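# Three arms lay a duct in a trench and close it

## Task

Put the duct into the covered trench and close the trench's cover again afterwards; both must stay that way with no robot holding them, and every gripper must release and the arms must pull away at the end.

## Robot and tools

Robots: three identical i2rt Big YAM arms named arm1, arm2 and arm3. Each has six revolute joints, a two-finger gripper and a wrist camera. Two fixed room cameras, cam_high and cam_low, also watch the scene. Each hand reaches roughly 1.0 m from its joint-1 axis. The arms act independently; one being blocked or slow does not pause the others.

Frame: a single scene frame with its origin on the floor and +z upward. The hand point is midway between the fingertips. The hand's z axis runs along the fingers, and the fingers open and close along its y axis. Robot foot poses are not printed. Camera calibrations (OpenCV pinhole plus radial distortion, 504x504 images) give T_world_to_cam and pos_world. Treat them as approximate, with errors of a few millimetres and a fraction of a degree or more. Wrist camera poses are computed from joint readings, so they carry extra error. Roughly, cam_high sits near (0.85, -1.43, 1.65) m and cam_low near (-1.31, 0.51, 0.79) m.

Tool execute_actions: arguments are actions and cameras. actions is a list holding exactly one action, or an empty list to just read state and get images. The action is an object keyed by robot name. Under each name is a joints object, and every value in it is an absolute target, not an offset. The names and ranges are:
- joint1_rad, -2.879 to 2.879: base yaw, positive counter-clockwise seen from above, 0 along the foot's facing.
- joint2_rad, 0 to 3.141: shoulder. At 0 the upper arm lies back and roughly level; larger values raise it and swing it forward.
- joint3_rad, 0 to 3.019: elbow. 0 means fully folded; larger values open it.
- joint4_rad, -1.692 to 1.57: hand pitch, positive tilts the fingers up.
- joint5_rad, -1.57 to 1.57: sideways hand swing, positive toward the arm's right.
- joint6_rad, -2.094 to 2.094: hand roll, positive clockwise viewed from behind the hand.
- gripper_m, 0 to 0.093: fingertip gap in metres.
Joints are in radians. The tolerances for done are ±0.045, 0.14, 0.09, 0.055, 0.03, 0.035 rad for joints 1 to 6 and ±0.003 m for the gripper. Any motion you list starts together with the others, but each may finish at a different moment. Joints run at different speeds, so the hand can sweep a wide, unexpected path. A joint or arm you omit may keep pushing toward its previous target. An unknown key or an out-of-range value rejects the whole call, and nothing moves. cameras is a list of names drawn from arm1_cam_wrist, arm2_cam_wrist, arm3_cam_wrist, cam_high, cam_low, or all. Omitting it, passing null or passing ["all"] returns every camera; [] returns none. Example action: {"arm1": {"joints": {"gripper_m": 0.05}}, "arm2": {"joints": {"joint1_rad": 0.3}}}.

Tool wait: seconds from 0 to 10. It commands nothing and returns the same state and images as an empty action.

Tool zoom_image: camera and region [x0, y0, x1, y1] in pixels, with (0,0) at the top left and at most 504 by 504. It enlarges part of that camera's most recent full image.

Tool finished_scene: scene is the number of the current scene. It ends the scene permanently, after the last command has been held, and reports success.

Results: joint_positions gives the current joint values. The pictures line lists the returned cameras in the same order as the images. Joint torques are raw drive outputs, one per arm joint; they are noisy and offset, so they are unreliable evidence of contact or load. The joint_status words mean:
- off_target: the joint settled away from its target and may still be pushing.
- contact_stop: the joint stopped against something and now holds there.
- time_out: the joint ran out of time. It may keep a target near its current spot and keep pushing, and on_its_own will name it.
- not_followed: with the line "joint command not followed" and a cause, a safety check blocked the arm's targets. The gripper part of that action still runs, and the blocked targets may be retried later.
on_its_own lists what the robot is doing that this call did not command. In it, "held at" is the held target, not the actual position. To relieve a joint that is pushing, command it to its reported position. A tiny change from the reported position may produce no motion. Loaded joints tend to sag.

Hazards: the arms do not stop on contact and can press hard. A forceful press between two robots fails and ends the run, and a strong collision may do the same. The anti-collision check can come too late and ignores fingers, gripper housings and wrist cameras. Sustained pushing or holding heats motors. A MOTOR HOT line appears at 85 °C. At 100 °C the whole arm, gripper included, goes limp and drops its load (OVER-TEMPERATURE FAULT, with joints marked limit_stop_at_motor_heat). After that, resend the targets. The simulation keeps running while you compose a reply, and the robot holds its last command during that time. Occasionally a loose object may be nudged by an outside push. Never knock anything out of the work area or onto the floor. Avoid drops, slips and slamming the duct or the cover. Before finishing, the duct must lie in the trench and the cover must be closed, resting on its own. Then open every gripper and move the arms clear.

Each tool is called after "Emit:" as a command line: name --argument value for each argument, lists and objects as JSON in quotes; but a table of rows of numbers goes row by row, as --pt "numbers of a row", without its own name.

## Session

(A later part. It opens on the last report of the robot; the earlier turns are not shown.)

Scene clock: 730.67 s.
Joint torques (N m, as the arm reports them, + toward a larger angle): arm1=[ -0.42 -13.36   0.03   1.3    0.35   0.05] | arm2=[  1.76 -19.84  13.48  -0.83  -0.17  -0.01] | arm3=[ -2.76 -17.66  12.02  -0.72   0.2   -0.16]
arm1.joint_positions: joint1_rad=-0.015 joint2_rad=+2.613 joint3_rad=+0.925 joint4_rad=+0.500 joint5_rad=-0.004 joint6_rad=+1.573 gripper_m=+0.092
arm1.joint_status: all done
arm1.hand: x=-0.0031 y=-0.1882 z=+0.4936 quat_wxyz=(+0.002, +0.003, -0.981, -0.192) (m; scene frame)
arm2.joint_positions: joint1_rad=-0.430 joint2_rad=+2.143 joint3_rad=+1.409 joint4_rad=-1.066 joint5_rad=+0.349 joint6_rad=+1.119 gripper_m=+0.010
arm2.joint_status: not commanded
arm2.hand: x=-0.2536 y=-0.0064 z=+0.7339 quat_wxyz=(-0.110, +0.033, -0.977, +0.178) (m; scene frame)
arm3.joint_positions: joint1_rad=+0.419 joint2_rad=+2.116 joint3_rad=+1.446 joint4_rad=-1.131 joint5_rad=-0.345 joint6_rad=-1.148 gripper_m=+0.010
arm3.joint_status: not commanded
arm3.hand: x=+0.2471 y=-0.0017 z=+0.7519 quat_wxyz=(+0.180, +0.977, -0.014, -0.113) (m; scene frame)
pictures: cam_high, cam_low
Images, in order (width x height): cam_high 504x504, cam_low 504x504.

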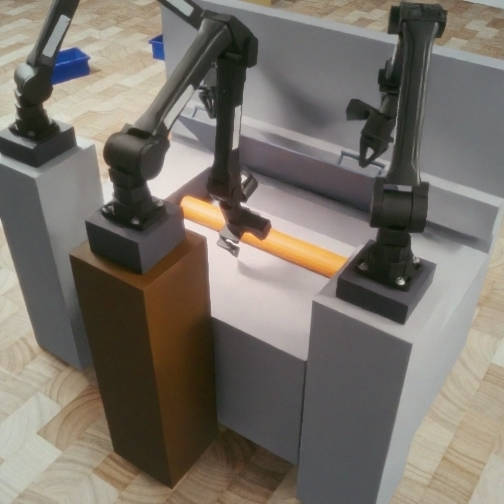

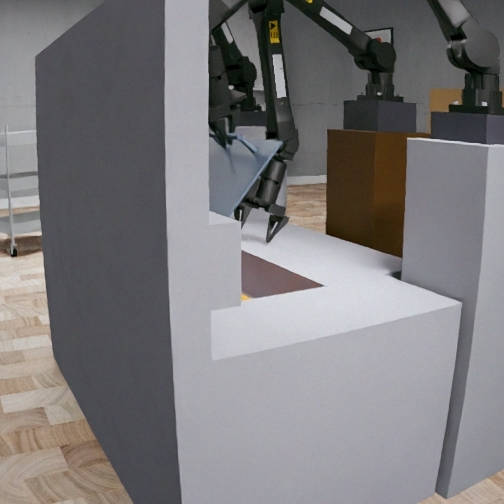

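Emit:
execute_actions --actions '[{"arm1":{"joints":{"joint2_rad":2.3,"joint3_rad":0.55,"joint4_rad":0.2,"gripper_m":0.05}},"arm2":{"joints":{"joint1_rad":-0.535,"joint2_rad":2.01,"joint3_rad":0.985,"joint4_rad":-0.37,"joint5_rad":0.20,"joint6_rad":0.985}},"arm3":{"joints":{"joint1_rad":0.53,"joint2_rad":1.975,"joint3_rad":1.015,"joint4_rad":-0.435,"joint5_rad":-0.197,"joint6_rad":-1.005}}}]' --cameras '["cam_high","cam_low","arm2_cam_wrist","arm3_cam_wrist"]'

Scene clock: 746.83 s.
Joint torques (N m, as the arm reports them, + toward a larger angle): arm1=[ -0.43 -10.07  -1.1   -0.01   0.36   0.08] | arm2=[  1.39 -18.13   7.11   1.81   0.14  -0.02] | arm3=[ -2.17 -16.36   6.     1.83  -0.1   -0.11]
arm1.joint_positions: joint1_rad=-0.015 joint2_rad=+2.295 joint3_rad=+0.547 joint4_rad=+0.207 joint5_rad=-0.004 joint6_rad=+1.573 gripper_m=+0.050
arm1.joint_status: all done
arm1.hand: x=-0.0019 y=-0.3560 z=+0.5849 quat_wxyz=(+0.002, +0.002, -1.000, -0.016) (m; scene frame)
arm2.joint_positions: joint1_rad=-0.562 joint2_rad=+2.077 joint3_rad=+0.958 joint4_rad=-0.400 joint5_rad=+0.205 joint6_rad=+0.984 gripper_m=+0.010
arm2.joint_status: all done
arm2.hand: x=-0.2545 y=-0.0930 z=+0.6505 quat_wxyz=(-0.101, +0.012, -0.994, +0.037) (m; scene frame)
arm3.joint_positions: joint1_rad=+0.553 joint2_rad=+2.039 joint3_rad=+0.993 joint4_rad=-0.480 joint5_rad=-0.200 joint6_rad=-1.006 gripper_m=+0.010
arm3.joint_status: all done
arm3.hand: x=+0.2446 y=-0.0861 z=+0.6658 quat_wxyz=(+0.041, +0.994, +0.004, -0.101) (m; scene frame)
pictures: arm2_cam_wrist, arm3_cam_wrist, cam_high, cam_low
camera_calibration (this result's frames):
arm2_cam_wrist: T_world_to_cam=[[0.0156352, -0.996783, 0.0786063, -0.141367], [-0.90965, 0.0184556, 0.414965, -0.495256], [-0.415081, -0.0779923, -0.906435, 0.59581], [0, 0, 0, 1]] pos_world=[-0.20099, -0.0853034, 0.756689]
arm3_cam_wrist: T_world_to_cam=[[-0.023298, 0.997403, -0.068154, 0.133282], [0.910299, 0.0493475, 0.410998, -0.486701], [0.413294, -0.0524651, -0.909085, 0.622667], [0, 0, 0, 1]] pos_world=[0.188804, -0.0762504, 0.775174]
Images, in order (width x height): arm2_cam_wrist 504x504, arm3_cam_wrist 504x504, cam_high 504x504, cam_low 504x504.

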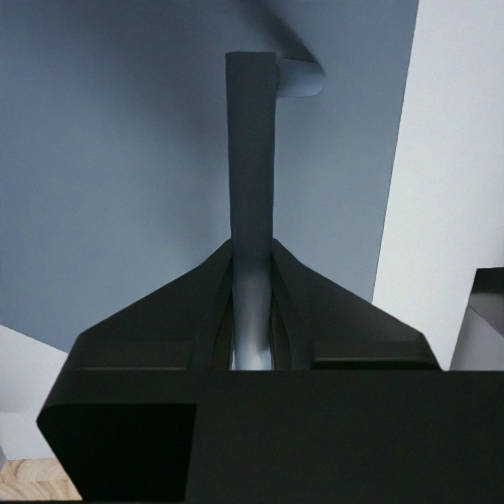

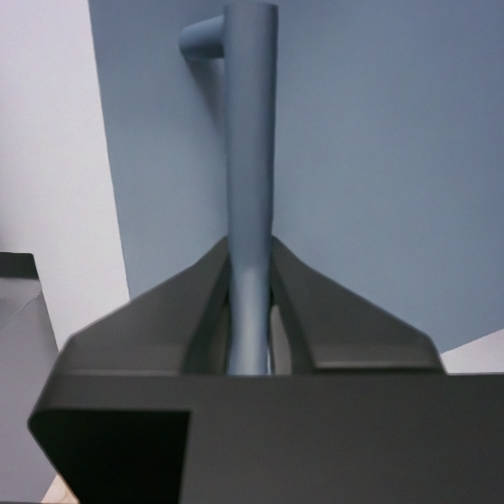

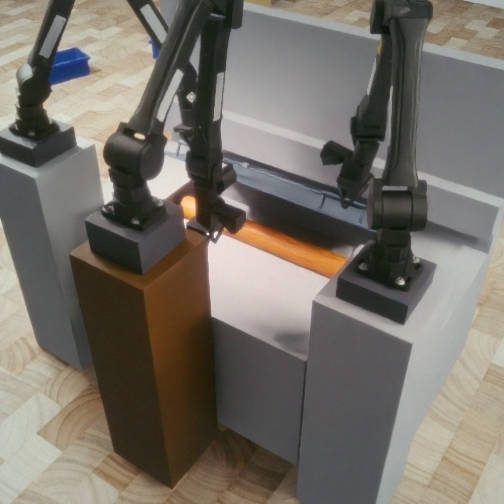

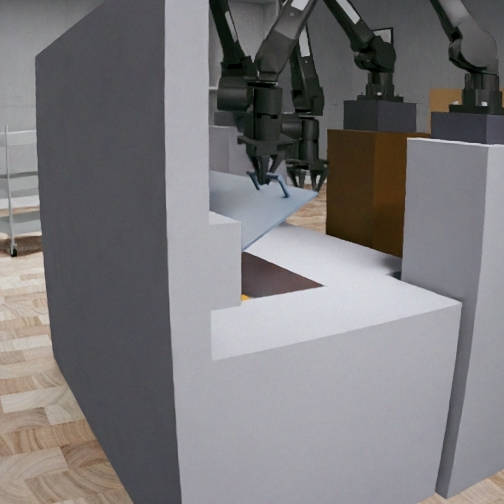

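Emit:
execute_actions --actions '[{"arm2":{"joints":{"joint1_rad":-0.70,"joint2_rad":2.265,"joint3_rad":0.76,"joint4_rad":0.335,"joint5_rad":0.006,"joint6_rad":0.875}},"arm3":{"joints":{"joint1_rad":0.688,"joint2_rad":2.205,"joint3_rad":0.782,"joint4_rad":0.25,"joint5_rad":0.0,"joint6_rad":-0.897}}}]' --cameras '["cam_high","cam_low","arm2_cam_wrist","arm3_cam_wrist"]'

Scene clock: 756.70 s.
Joint torques (N m, as the arm reports them, + toward a larger angle): arm1=[-0.4  -9.97 -1.08 -0.04  0.35  0.08] | arm2=[  0.37 -14.8    1.86   3.23   0.24  -0.02] | arm3=[ -1.06 -13.15   2.2    2.52  -0.15  -0.15]
arm1.joint_positions: joint1_rad=-0.015 joint2_rad=+2.295 joint3_rad=+0.547 joint4_rad=+0.207 joint5_rad=-0.004 joint6_rad=+1.573 gripper_m=+0.050
arm1.joint_status: not commanded
arm1.hand: x=-0.0019 y=-0.3560 z=+0.5849 quat_wxyz=(+0.002, +0.002, -1.000, -0.016) (m; scene frame)
arm2.joint_positions: joint1_rad=-0.708 joint2_rad=+2.300 joint3_rad=+0.749 joint4_rad=+0.286 joint5_rad=+0.005 joint6_rad=+0.869 gripper_m=+0.010
arm2.joint_status: all done
arm2.hand: x=-0.2552 y=-0.1423 z=+0.5589 quat_wxyz=(-0.102, -0.001, -0.988, -0.112) (m; scene frame)
arm3.joint_positions: joint1_rad=+0.696 joint2_rad=+2.239 joint3_rad=+0.771 joint4_rad=+0.196 joint5_rad=+0.001 joint6_rad=-0.892 gripper_m=+0.010
arm3.joint_status: all done
arm3.hand: x=+0.2430 y=-0.1337 z=+0.5717 quat_wxyz=(-0.109, +0.989, +0.015, -0.100) (m; scene frame)
pictures: arm2_cam_wrist, arm3_cam_wrist, cam_high, cam_low
camera_calibration (this result's frames):
arm2_cam_wrist: T_world_to_cam=[[0.0194769, -0.975733, -0.218097, -0.0135071], [-0.909428, -0.107923, 0.401614, -0.467465], [-0.415406, 0.190521, -0.88946, 0.537222], [0, 0, 0, 1]] pos_world=[-0.201697, -0.165981, 0.662633]
arm3_cam_wrist: T_world_to_cam=[[-0.014962, 0.973226, 0.229362, -0.00111674], [0.910315, -0.0816375, 0.405787, -0.458762], [0.413647, 0.214863, -0.884721, 0.557089], [0, 0, 0, 1]] pos_world=[0.187163, -0.156063, 0.679283]
Images, in order (width x height): arm2_cam_wrist 504x504, arm3_cam_wrist 504x504, cam_high 504x504, cam_low 504x504.

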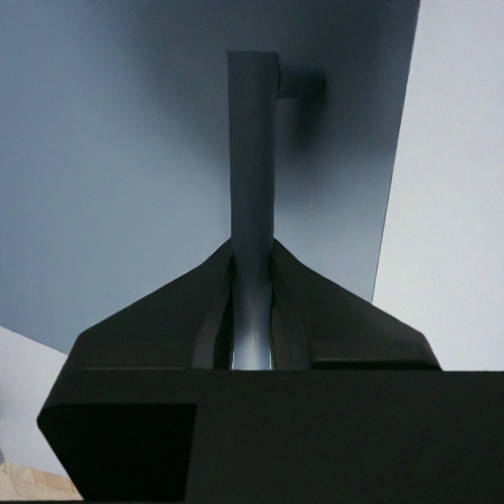

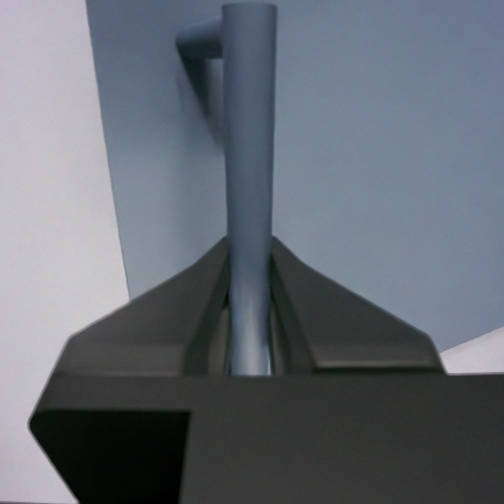

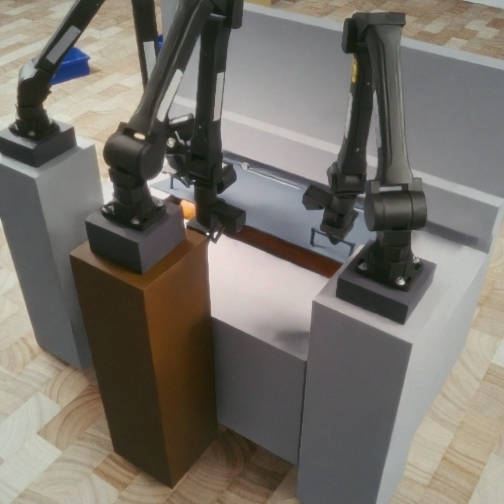

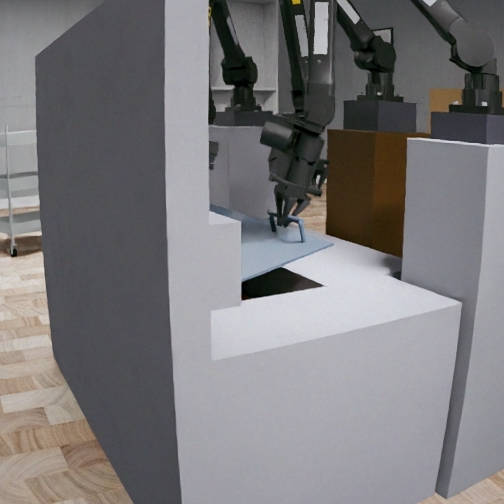

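Emit:
execute_actions --actions '[{"arm2":{"joints":{"joint1_rad":-0.778,"joint2_rad":2.50,"joint3_rad":0.775,"joint4_rad":0.628,"joint5_rad":-0.109,"joint6_rad":0.852}},"arm3":{"joints":{"joint1_rad":0.76,"joint2_rad":2.434,"joint3_rad":0.785,"joint4_rad":0.545,"joint5_rad":0.11,"joint6_rad":-0.877}}}]' --cameras '["cam_low"]'

Scene clock: 768.57 s.
Joint torques (N m, as the arm reports them, + toward a larger angle): arm1=[ -0.47 -10.    -1.09  -0.04   0.36   0.09] | arm2=[ -0.13 -14.69  -1.1    3.23  -0.14   0.  ] | arm3=[ -0.64 -13.37  -0.38   2.37   0.17  -0.24]
arm1.joint_positions: joint1_rad=-0.015 joint2_rad=+2.295 joint3_rad=+0.547 joint4_rad=+0.207 joint5_rad=-0.004 joint6_rad=+1.573 gripper_m=+0.050
arm1.joint_status: not commanded
arm1.hand: x=-0.0019 y=-0.3560 z=+0.5849 quat_wxyz=(+0.002, +0.002, -1.000, -0.016) (m; scene frame)
arm2.joint_positions: joint1_rad=-0.778 joint2_rad=+2.536 joint3_rad=+0.776 joint4_rad=+0.582 joint5_rad=-0.104 joint6_rad=+0.841 gripper_m=+0.010
arm2.joint_status: all done
arm2.hand: x=-0.2566 y=-0.1580 z=+0.4965 quat_wxyz=(-0.097, -0.011, -0.980, -0.174) (m; scene frame)
arm3.joint_positions: joint1_rad=+0.763 joint2_rad=+2.470 joint3_rad=+0.785 joint4_rad=+0.500 joint5_rad=+0.105 joint6_rad=-0.862 gripper_m=+0.010
arm3.joint_status: all done
arm3.hand: x=+0.2426 y=-0.1495 z=+0.5080 quat_wxyz=(-0.170, +0.980, +0.023, -0.097) (m; scene frame)
pictures: cam_low
Images, in order (width x height): cam_low 504x504.

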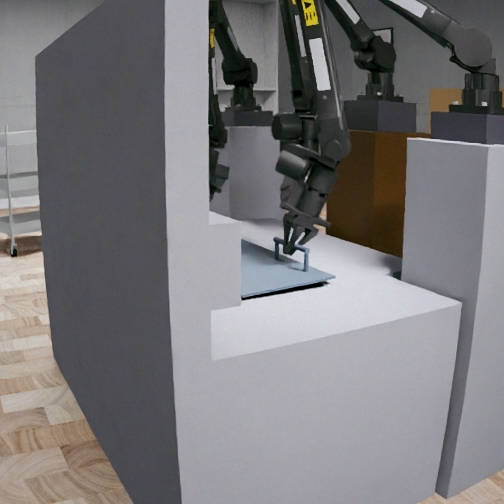

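Emit:
execute_actions --actions '[{"arm2":{"joints":{"joint1_rad":-0.785,"joint2_rad":2.555,"joint3_rad":0.805,"joint4_rad":0.632}},"arm3":{"joints":{"joint1_rad":0.767,"joint2_rad":2.489,"joint3_rad":0.813,"joint4_rad":0.55}}}]' --cameras '["cam_low"]'

Scene clock: 775.07 s.
Joint torques (N m, as the arm reports them, + toward a larger angle): arm1=[ -0.39 -10.    -1.09  -0.04   0.36   0.09] | arm2=[ -0.59 -13.73  -0.44   2.6    0.04   0.05] | arm3=[ -0.5  -12.33   0.16   1.88   0.04  -0.24]
arm1.joint_positions: joint1_rad=-0.015 joint2_rad=+2.295 joint3_rad=+0.547 joint4_rad=+0.207 joint5_rad=-0.004 joint6_rad=+1.573 gripper_m=+0.050
arm1.joint_status: not commanded
arm1.hand: x=-0.0019 y=-0.3560 z=+0.5849 quat_wxyz=(+0.002, +0.002, -1.000, -0.016) (m; scene frame)
arm2.joint_positions: joint1_rad=-0.783 joint2_rad=+2.576 joint3_rad=+0.796 joint4_rad=+0.600 joint5_rad=-0.107 joint6_rad=+0.840 gripper_m=+0.010
arm2.joint_status: all done
arm2.hand: x=-0.2567 y=-0.1601 z=+0.4837 quat_wxyz=(-0.096, -0.012, -0.980, -0.175) (m; scene frame)
arm3.joint_positions: joint1_rad=+0.767 joint2_rad=+2.510 joint3_rad=+0.804 joint4_rad=+0.519 joint5_rad=+0.108 joint6_rad=-0.862 gripper_m=+0.010
arm3.joint_status: all done
arm3.hand: x=+0.2426 y=-0.1515 z=+0.4950 quat_wxyz=(-0.170, +0.980, +0.025, -0.095) (m; scene frame)
pictures: cam_low
Images, in order (width x height): cam_low 504x504.

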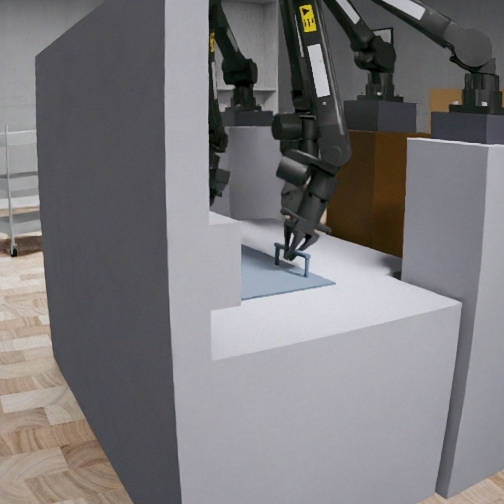

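Emit:
execute_actions --actions '[{"arm2":{"joints":{"joint2_rad":2.575,"joint3_rad":0.796,"joint4_rad":0.605,"gripper_m":0.055}},"arm3":{"joints":{"joint2_rad":2.509,"joint3_rad":0.804,"joint4_rad":0.524,"gripper_m":0.055}}}]' --cameras '["arm2_cam_wrist","arm3_cam_wrist","cam_low"]'

Scene clock: 780.17 s.
Joint torques (N m, as the arm reports them, + toward a larger angle): arm1=[-0.44 -9.98 -1.09 -0.04  0.35  0.08] | arm2=[ -0.67 -12.06  -1.27   1.37   0.05   0.03] | arm3=[ -0.47 -11.06  -0.46   1.02   0.04  -0.2 ]
arm1.joint_positions: joint1_rad=-0.015 joint2_rad=+2.295 joint3_rad=+0.547 joint4_rad=+0.207 joint5_rad=-0.004 joint6_rad=+1.573 gripper_m=+0.050
arm1.joint_status: not commanded
arm1.hand: x=-0.0019 y=-0.3560 z=+0.5849 quat_wxyz=(+0.002, +0.002, -1.000, -0.016) (m; scene frame)
arm2.joint_positions: joint1_rad=-0.783 joint2_rad=+2.576 joint3_rad=+0.796 joint4_rad=+0.600 joint5_rad=-0.107 joint6_rad=+0.840 gripper_m=+0.055
arm2.joint_status: all done
arm2.hand: x=-0.2568 y=-0.1602 z=+0.4837 quat_wxyz=(-0.096, -0.013, -0.980, -0.175) (m; scene frame)
arm3.joint_positions: joint1_rad=+0.767 joint2_rad=+2.510 joint3_rad=+0.803 joint4_rad=+0.519 joint5_rad=+0.108 joint6_rad=-0.866 gripper_m=+0.055
arm3.joint_status: all done
arm3.hand: x=+0.2430 y=-0.1519 z=+0.4950 quat_wxyz=(-0.170, +0.980, +0.027, -0.095) (m; scene frame)
pictures: arm2_cam_wrist, arm3_cam_wrist, cam_low
camera_calibration (this result's frames):
arm2_cam_wrist: T_world_to_cam=[[0.00757019, -0.939942, -0.341249, 0.0148836], [-0.905285, -0.151392, 0.396913, -0.444297], [-0.424737, 0.305923, -0.852062, 0.471123], [0, 0, 0, 1]] pos_world=[-0.202224, -0.1974, 0.582852]
arm3_cam_wrist: T_world_to_cam=[[-0.027834, 0.936514, 0.349523, -0.0277262], [0.90778, -0.122715, 0.401094, -0.432405], [0.418522, 0.328454, -0.846733, 0.490353], [0, 0, 0, 1]] pos_world=[0.186534, -0.188155, 0.598324]
Images, in order (width x height): arm2_cam_wrist 504x504, arm3_cam_wrist 504x504, cam_low 504x504.

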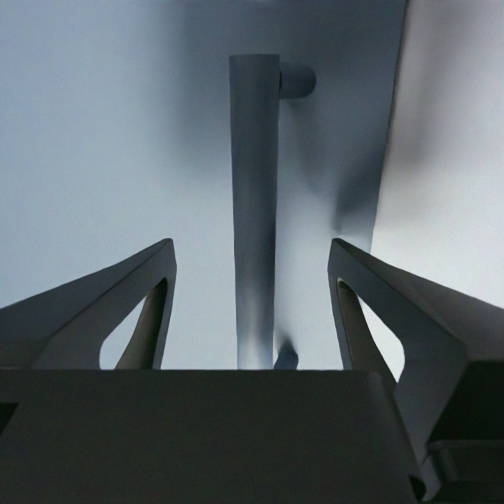

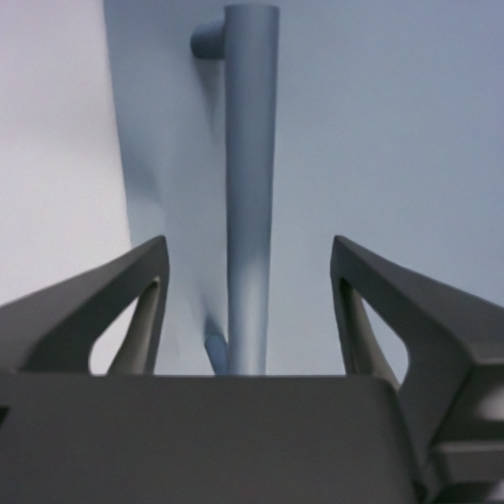

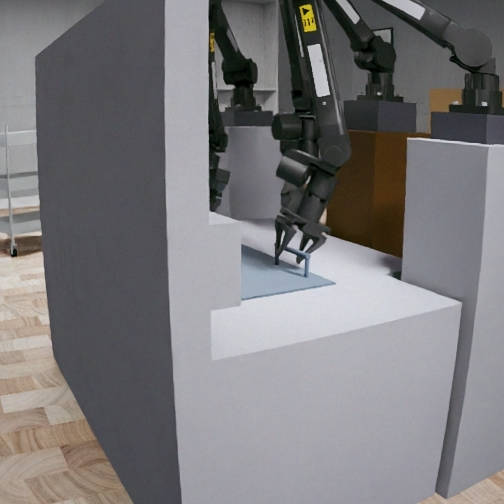

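Emit:
execute_actions --actions '[{"arm1":{"joints":{"joint2_rad":1.9,"joint3_rad":0.4,"joint4_rad":0.1}},"arm2":{"joints":{"joint2_rad":1.98,"joint3_rad":0.396}},"arm3":{"joints":{"joint2_rad":1.92,"joint3_rad":0.404}}}]'

Scene clock: 795.20 s.
Joint torques (N m, as the arm reports them, + toward a larger angle): arm1=[-0.4  -8.09  0.67  0.39  0.36  0.07] | arm2=[-0.27 -9.6   0.68  1.66  0.05  0.02] | arm3=[-0.57 -8.33  0.71  1.21  0.04 -0.18]
arm1.joint_positions: joint1_rad=-0.015 joint2_rad=+1.892 joint3_rad=+0.403 joint4_rad=+0.103 joint5_rad=-0.004 joint6_rad=+1.573 gripper_m=+0.050
arm1.joint_status: all done
arm1.hand: x=-0.0022 y=-0.3373 z=+0.6836 quat_wxyz=(+0.002, +0.003, -0.996, -0.094) (m; scene frame)
arm2.joint_positions: joint1_rad=-0.783 joint2_rad=+1.988 joint3_rad=+0.400 joint4_rad=+0.600 joint5_rad=-0.107 joint6_rad=+0.840 gripper_m=+0.055
arm2.joint_status: all done
arm2.hand: x=-0.2759 y=-0.1780 z=+0.6703 quat_wxyz=(-0.160, -0.007, -0.957, -0.241) (m; scene frame)
arm3.joint_positions: joint1_rad=+0.767 joint2_rad=+1.929 joint3_rad=+0.411 joint4_rad=+0.519 joint5_rad=+0.108 joint6_rad=-0.867 gripper_m=+0.055
arm3.joint_status: all done
arm3.hand: x=+0.2703 y=-0.1754 z=+0.6754 quat_wxyz=(-0.237, +0.959, +0.021, -0.157) (m; scene frame)
pictures: arm1_cam_wrist, arm2_cam_wrist, arm3_cam_wrist, cam_high, cam_low
camera_calibration (this result's frames):
arm1_cam_wrist: T_world_to_cam=[[0.0156908, -0.983068, -0.182567, -0.20702], [-0.811956, -0.119083, 0.571443, -0.422197], [-0.583508, 0.13927, -0.800077, 0.712669], [0, 0, 0, 1]] pos_world=[0.0762908, -0.353045, 0.773656]
arm2_cam_wrist: T_world_to_cam=[[0.0627406, -0.885011, -0.461324, 0.167506], [-0.948576, -0.196579, 0.248113, -0.458579], [-0.31027, 0.422034, -0.851834, 0.679555], [0, 0, 0, 1]] pos_world=[-0.234661, -0.228698, 0.769922]
arm3_cam_wrist: T_world_to_cam=[[0.0289045, 0.881382, 0.471519, -0.175336], [0.951396, -0.168951, 0.257489, -0.455367], [0.30661, 0.441159, -0.843427, 0.687172], [0, 0, 0, 1]] pos_world=[0.227609, -0.225549, 0.779505]
Images, in order (width x height): arm1_cam_wrist 504x504, arm2_cam_wrist 504x504, arm3_cam_wrist 504x504, cam_high 504x504, cam_low 504x504.

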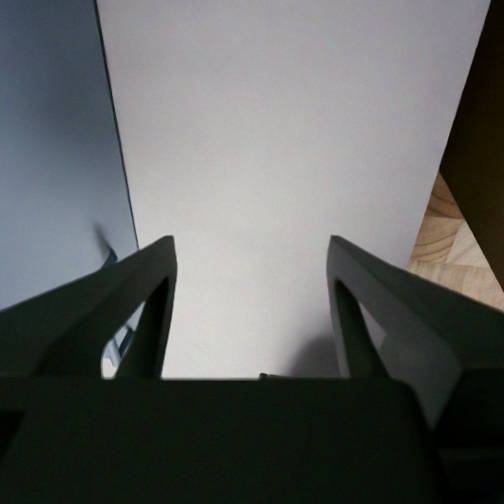

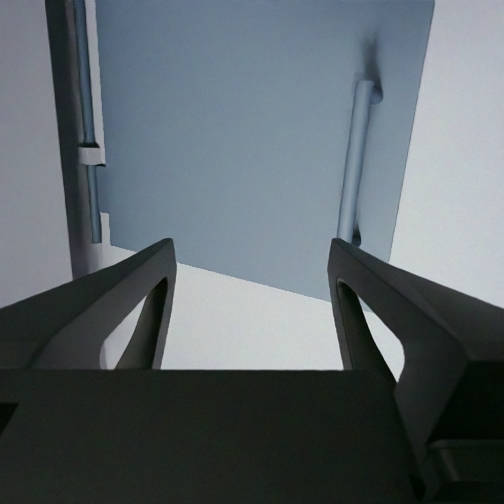

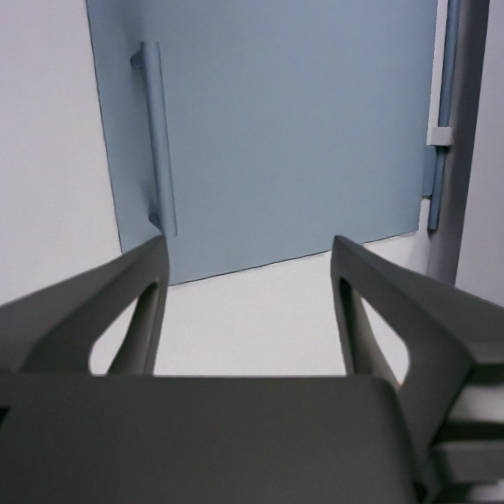

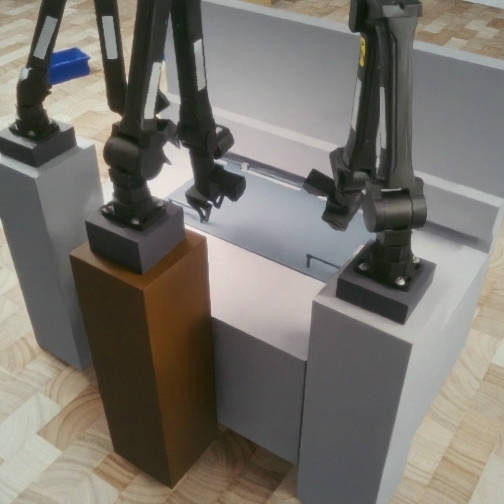

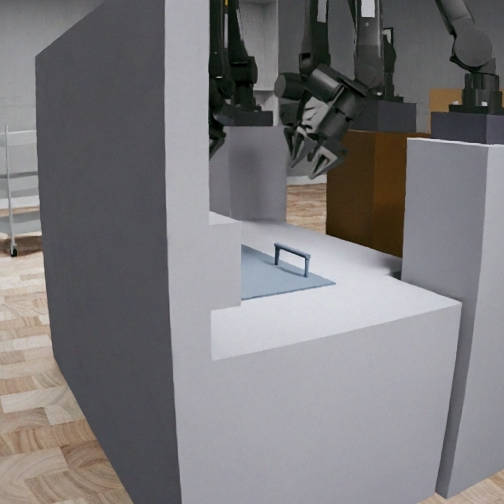

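Emit:
finished_scene --scene 1

The scene is finished: the task was done.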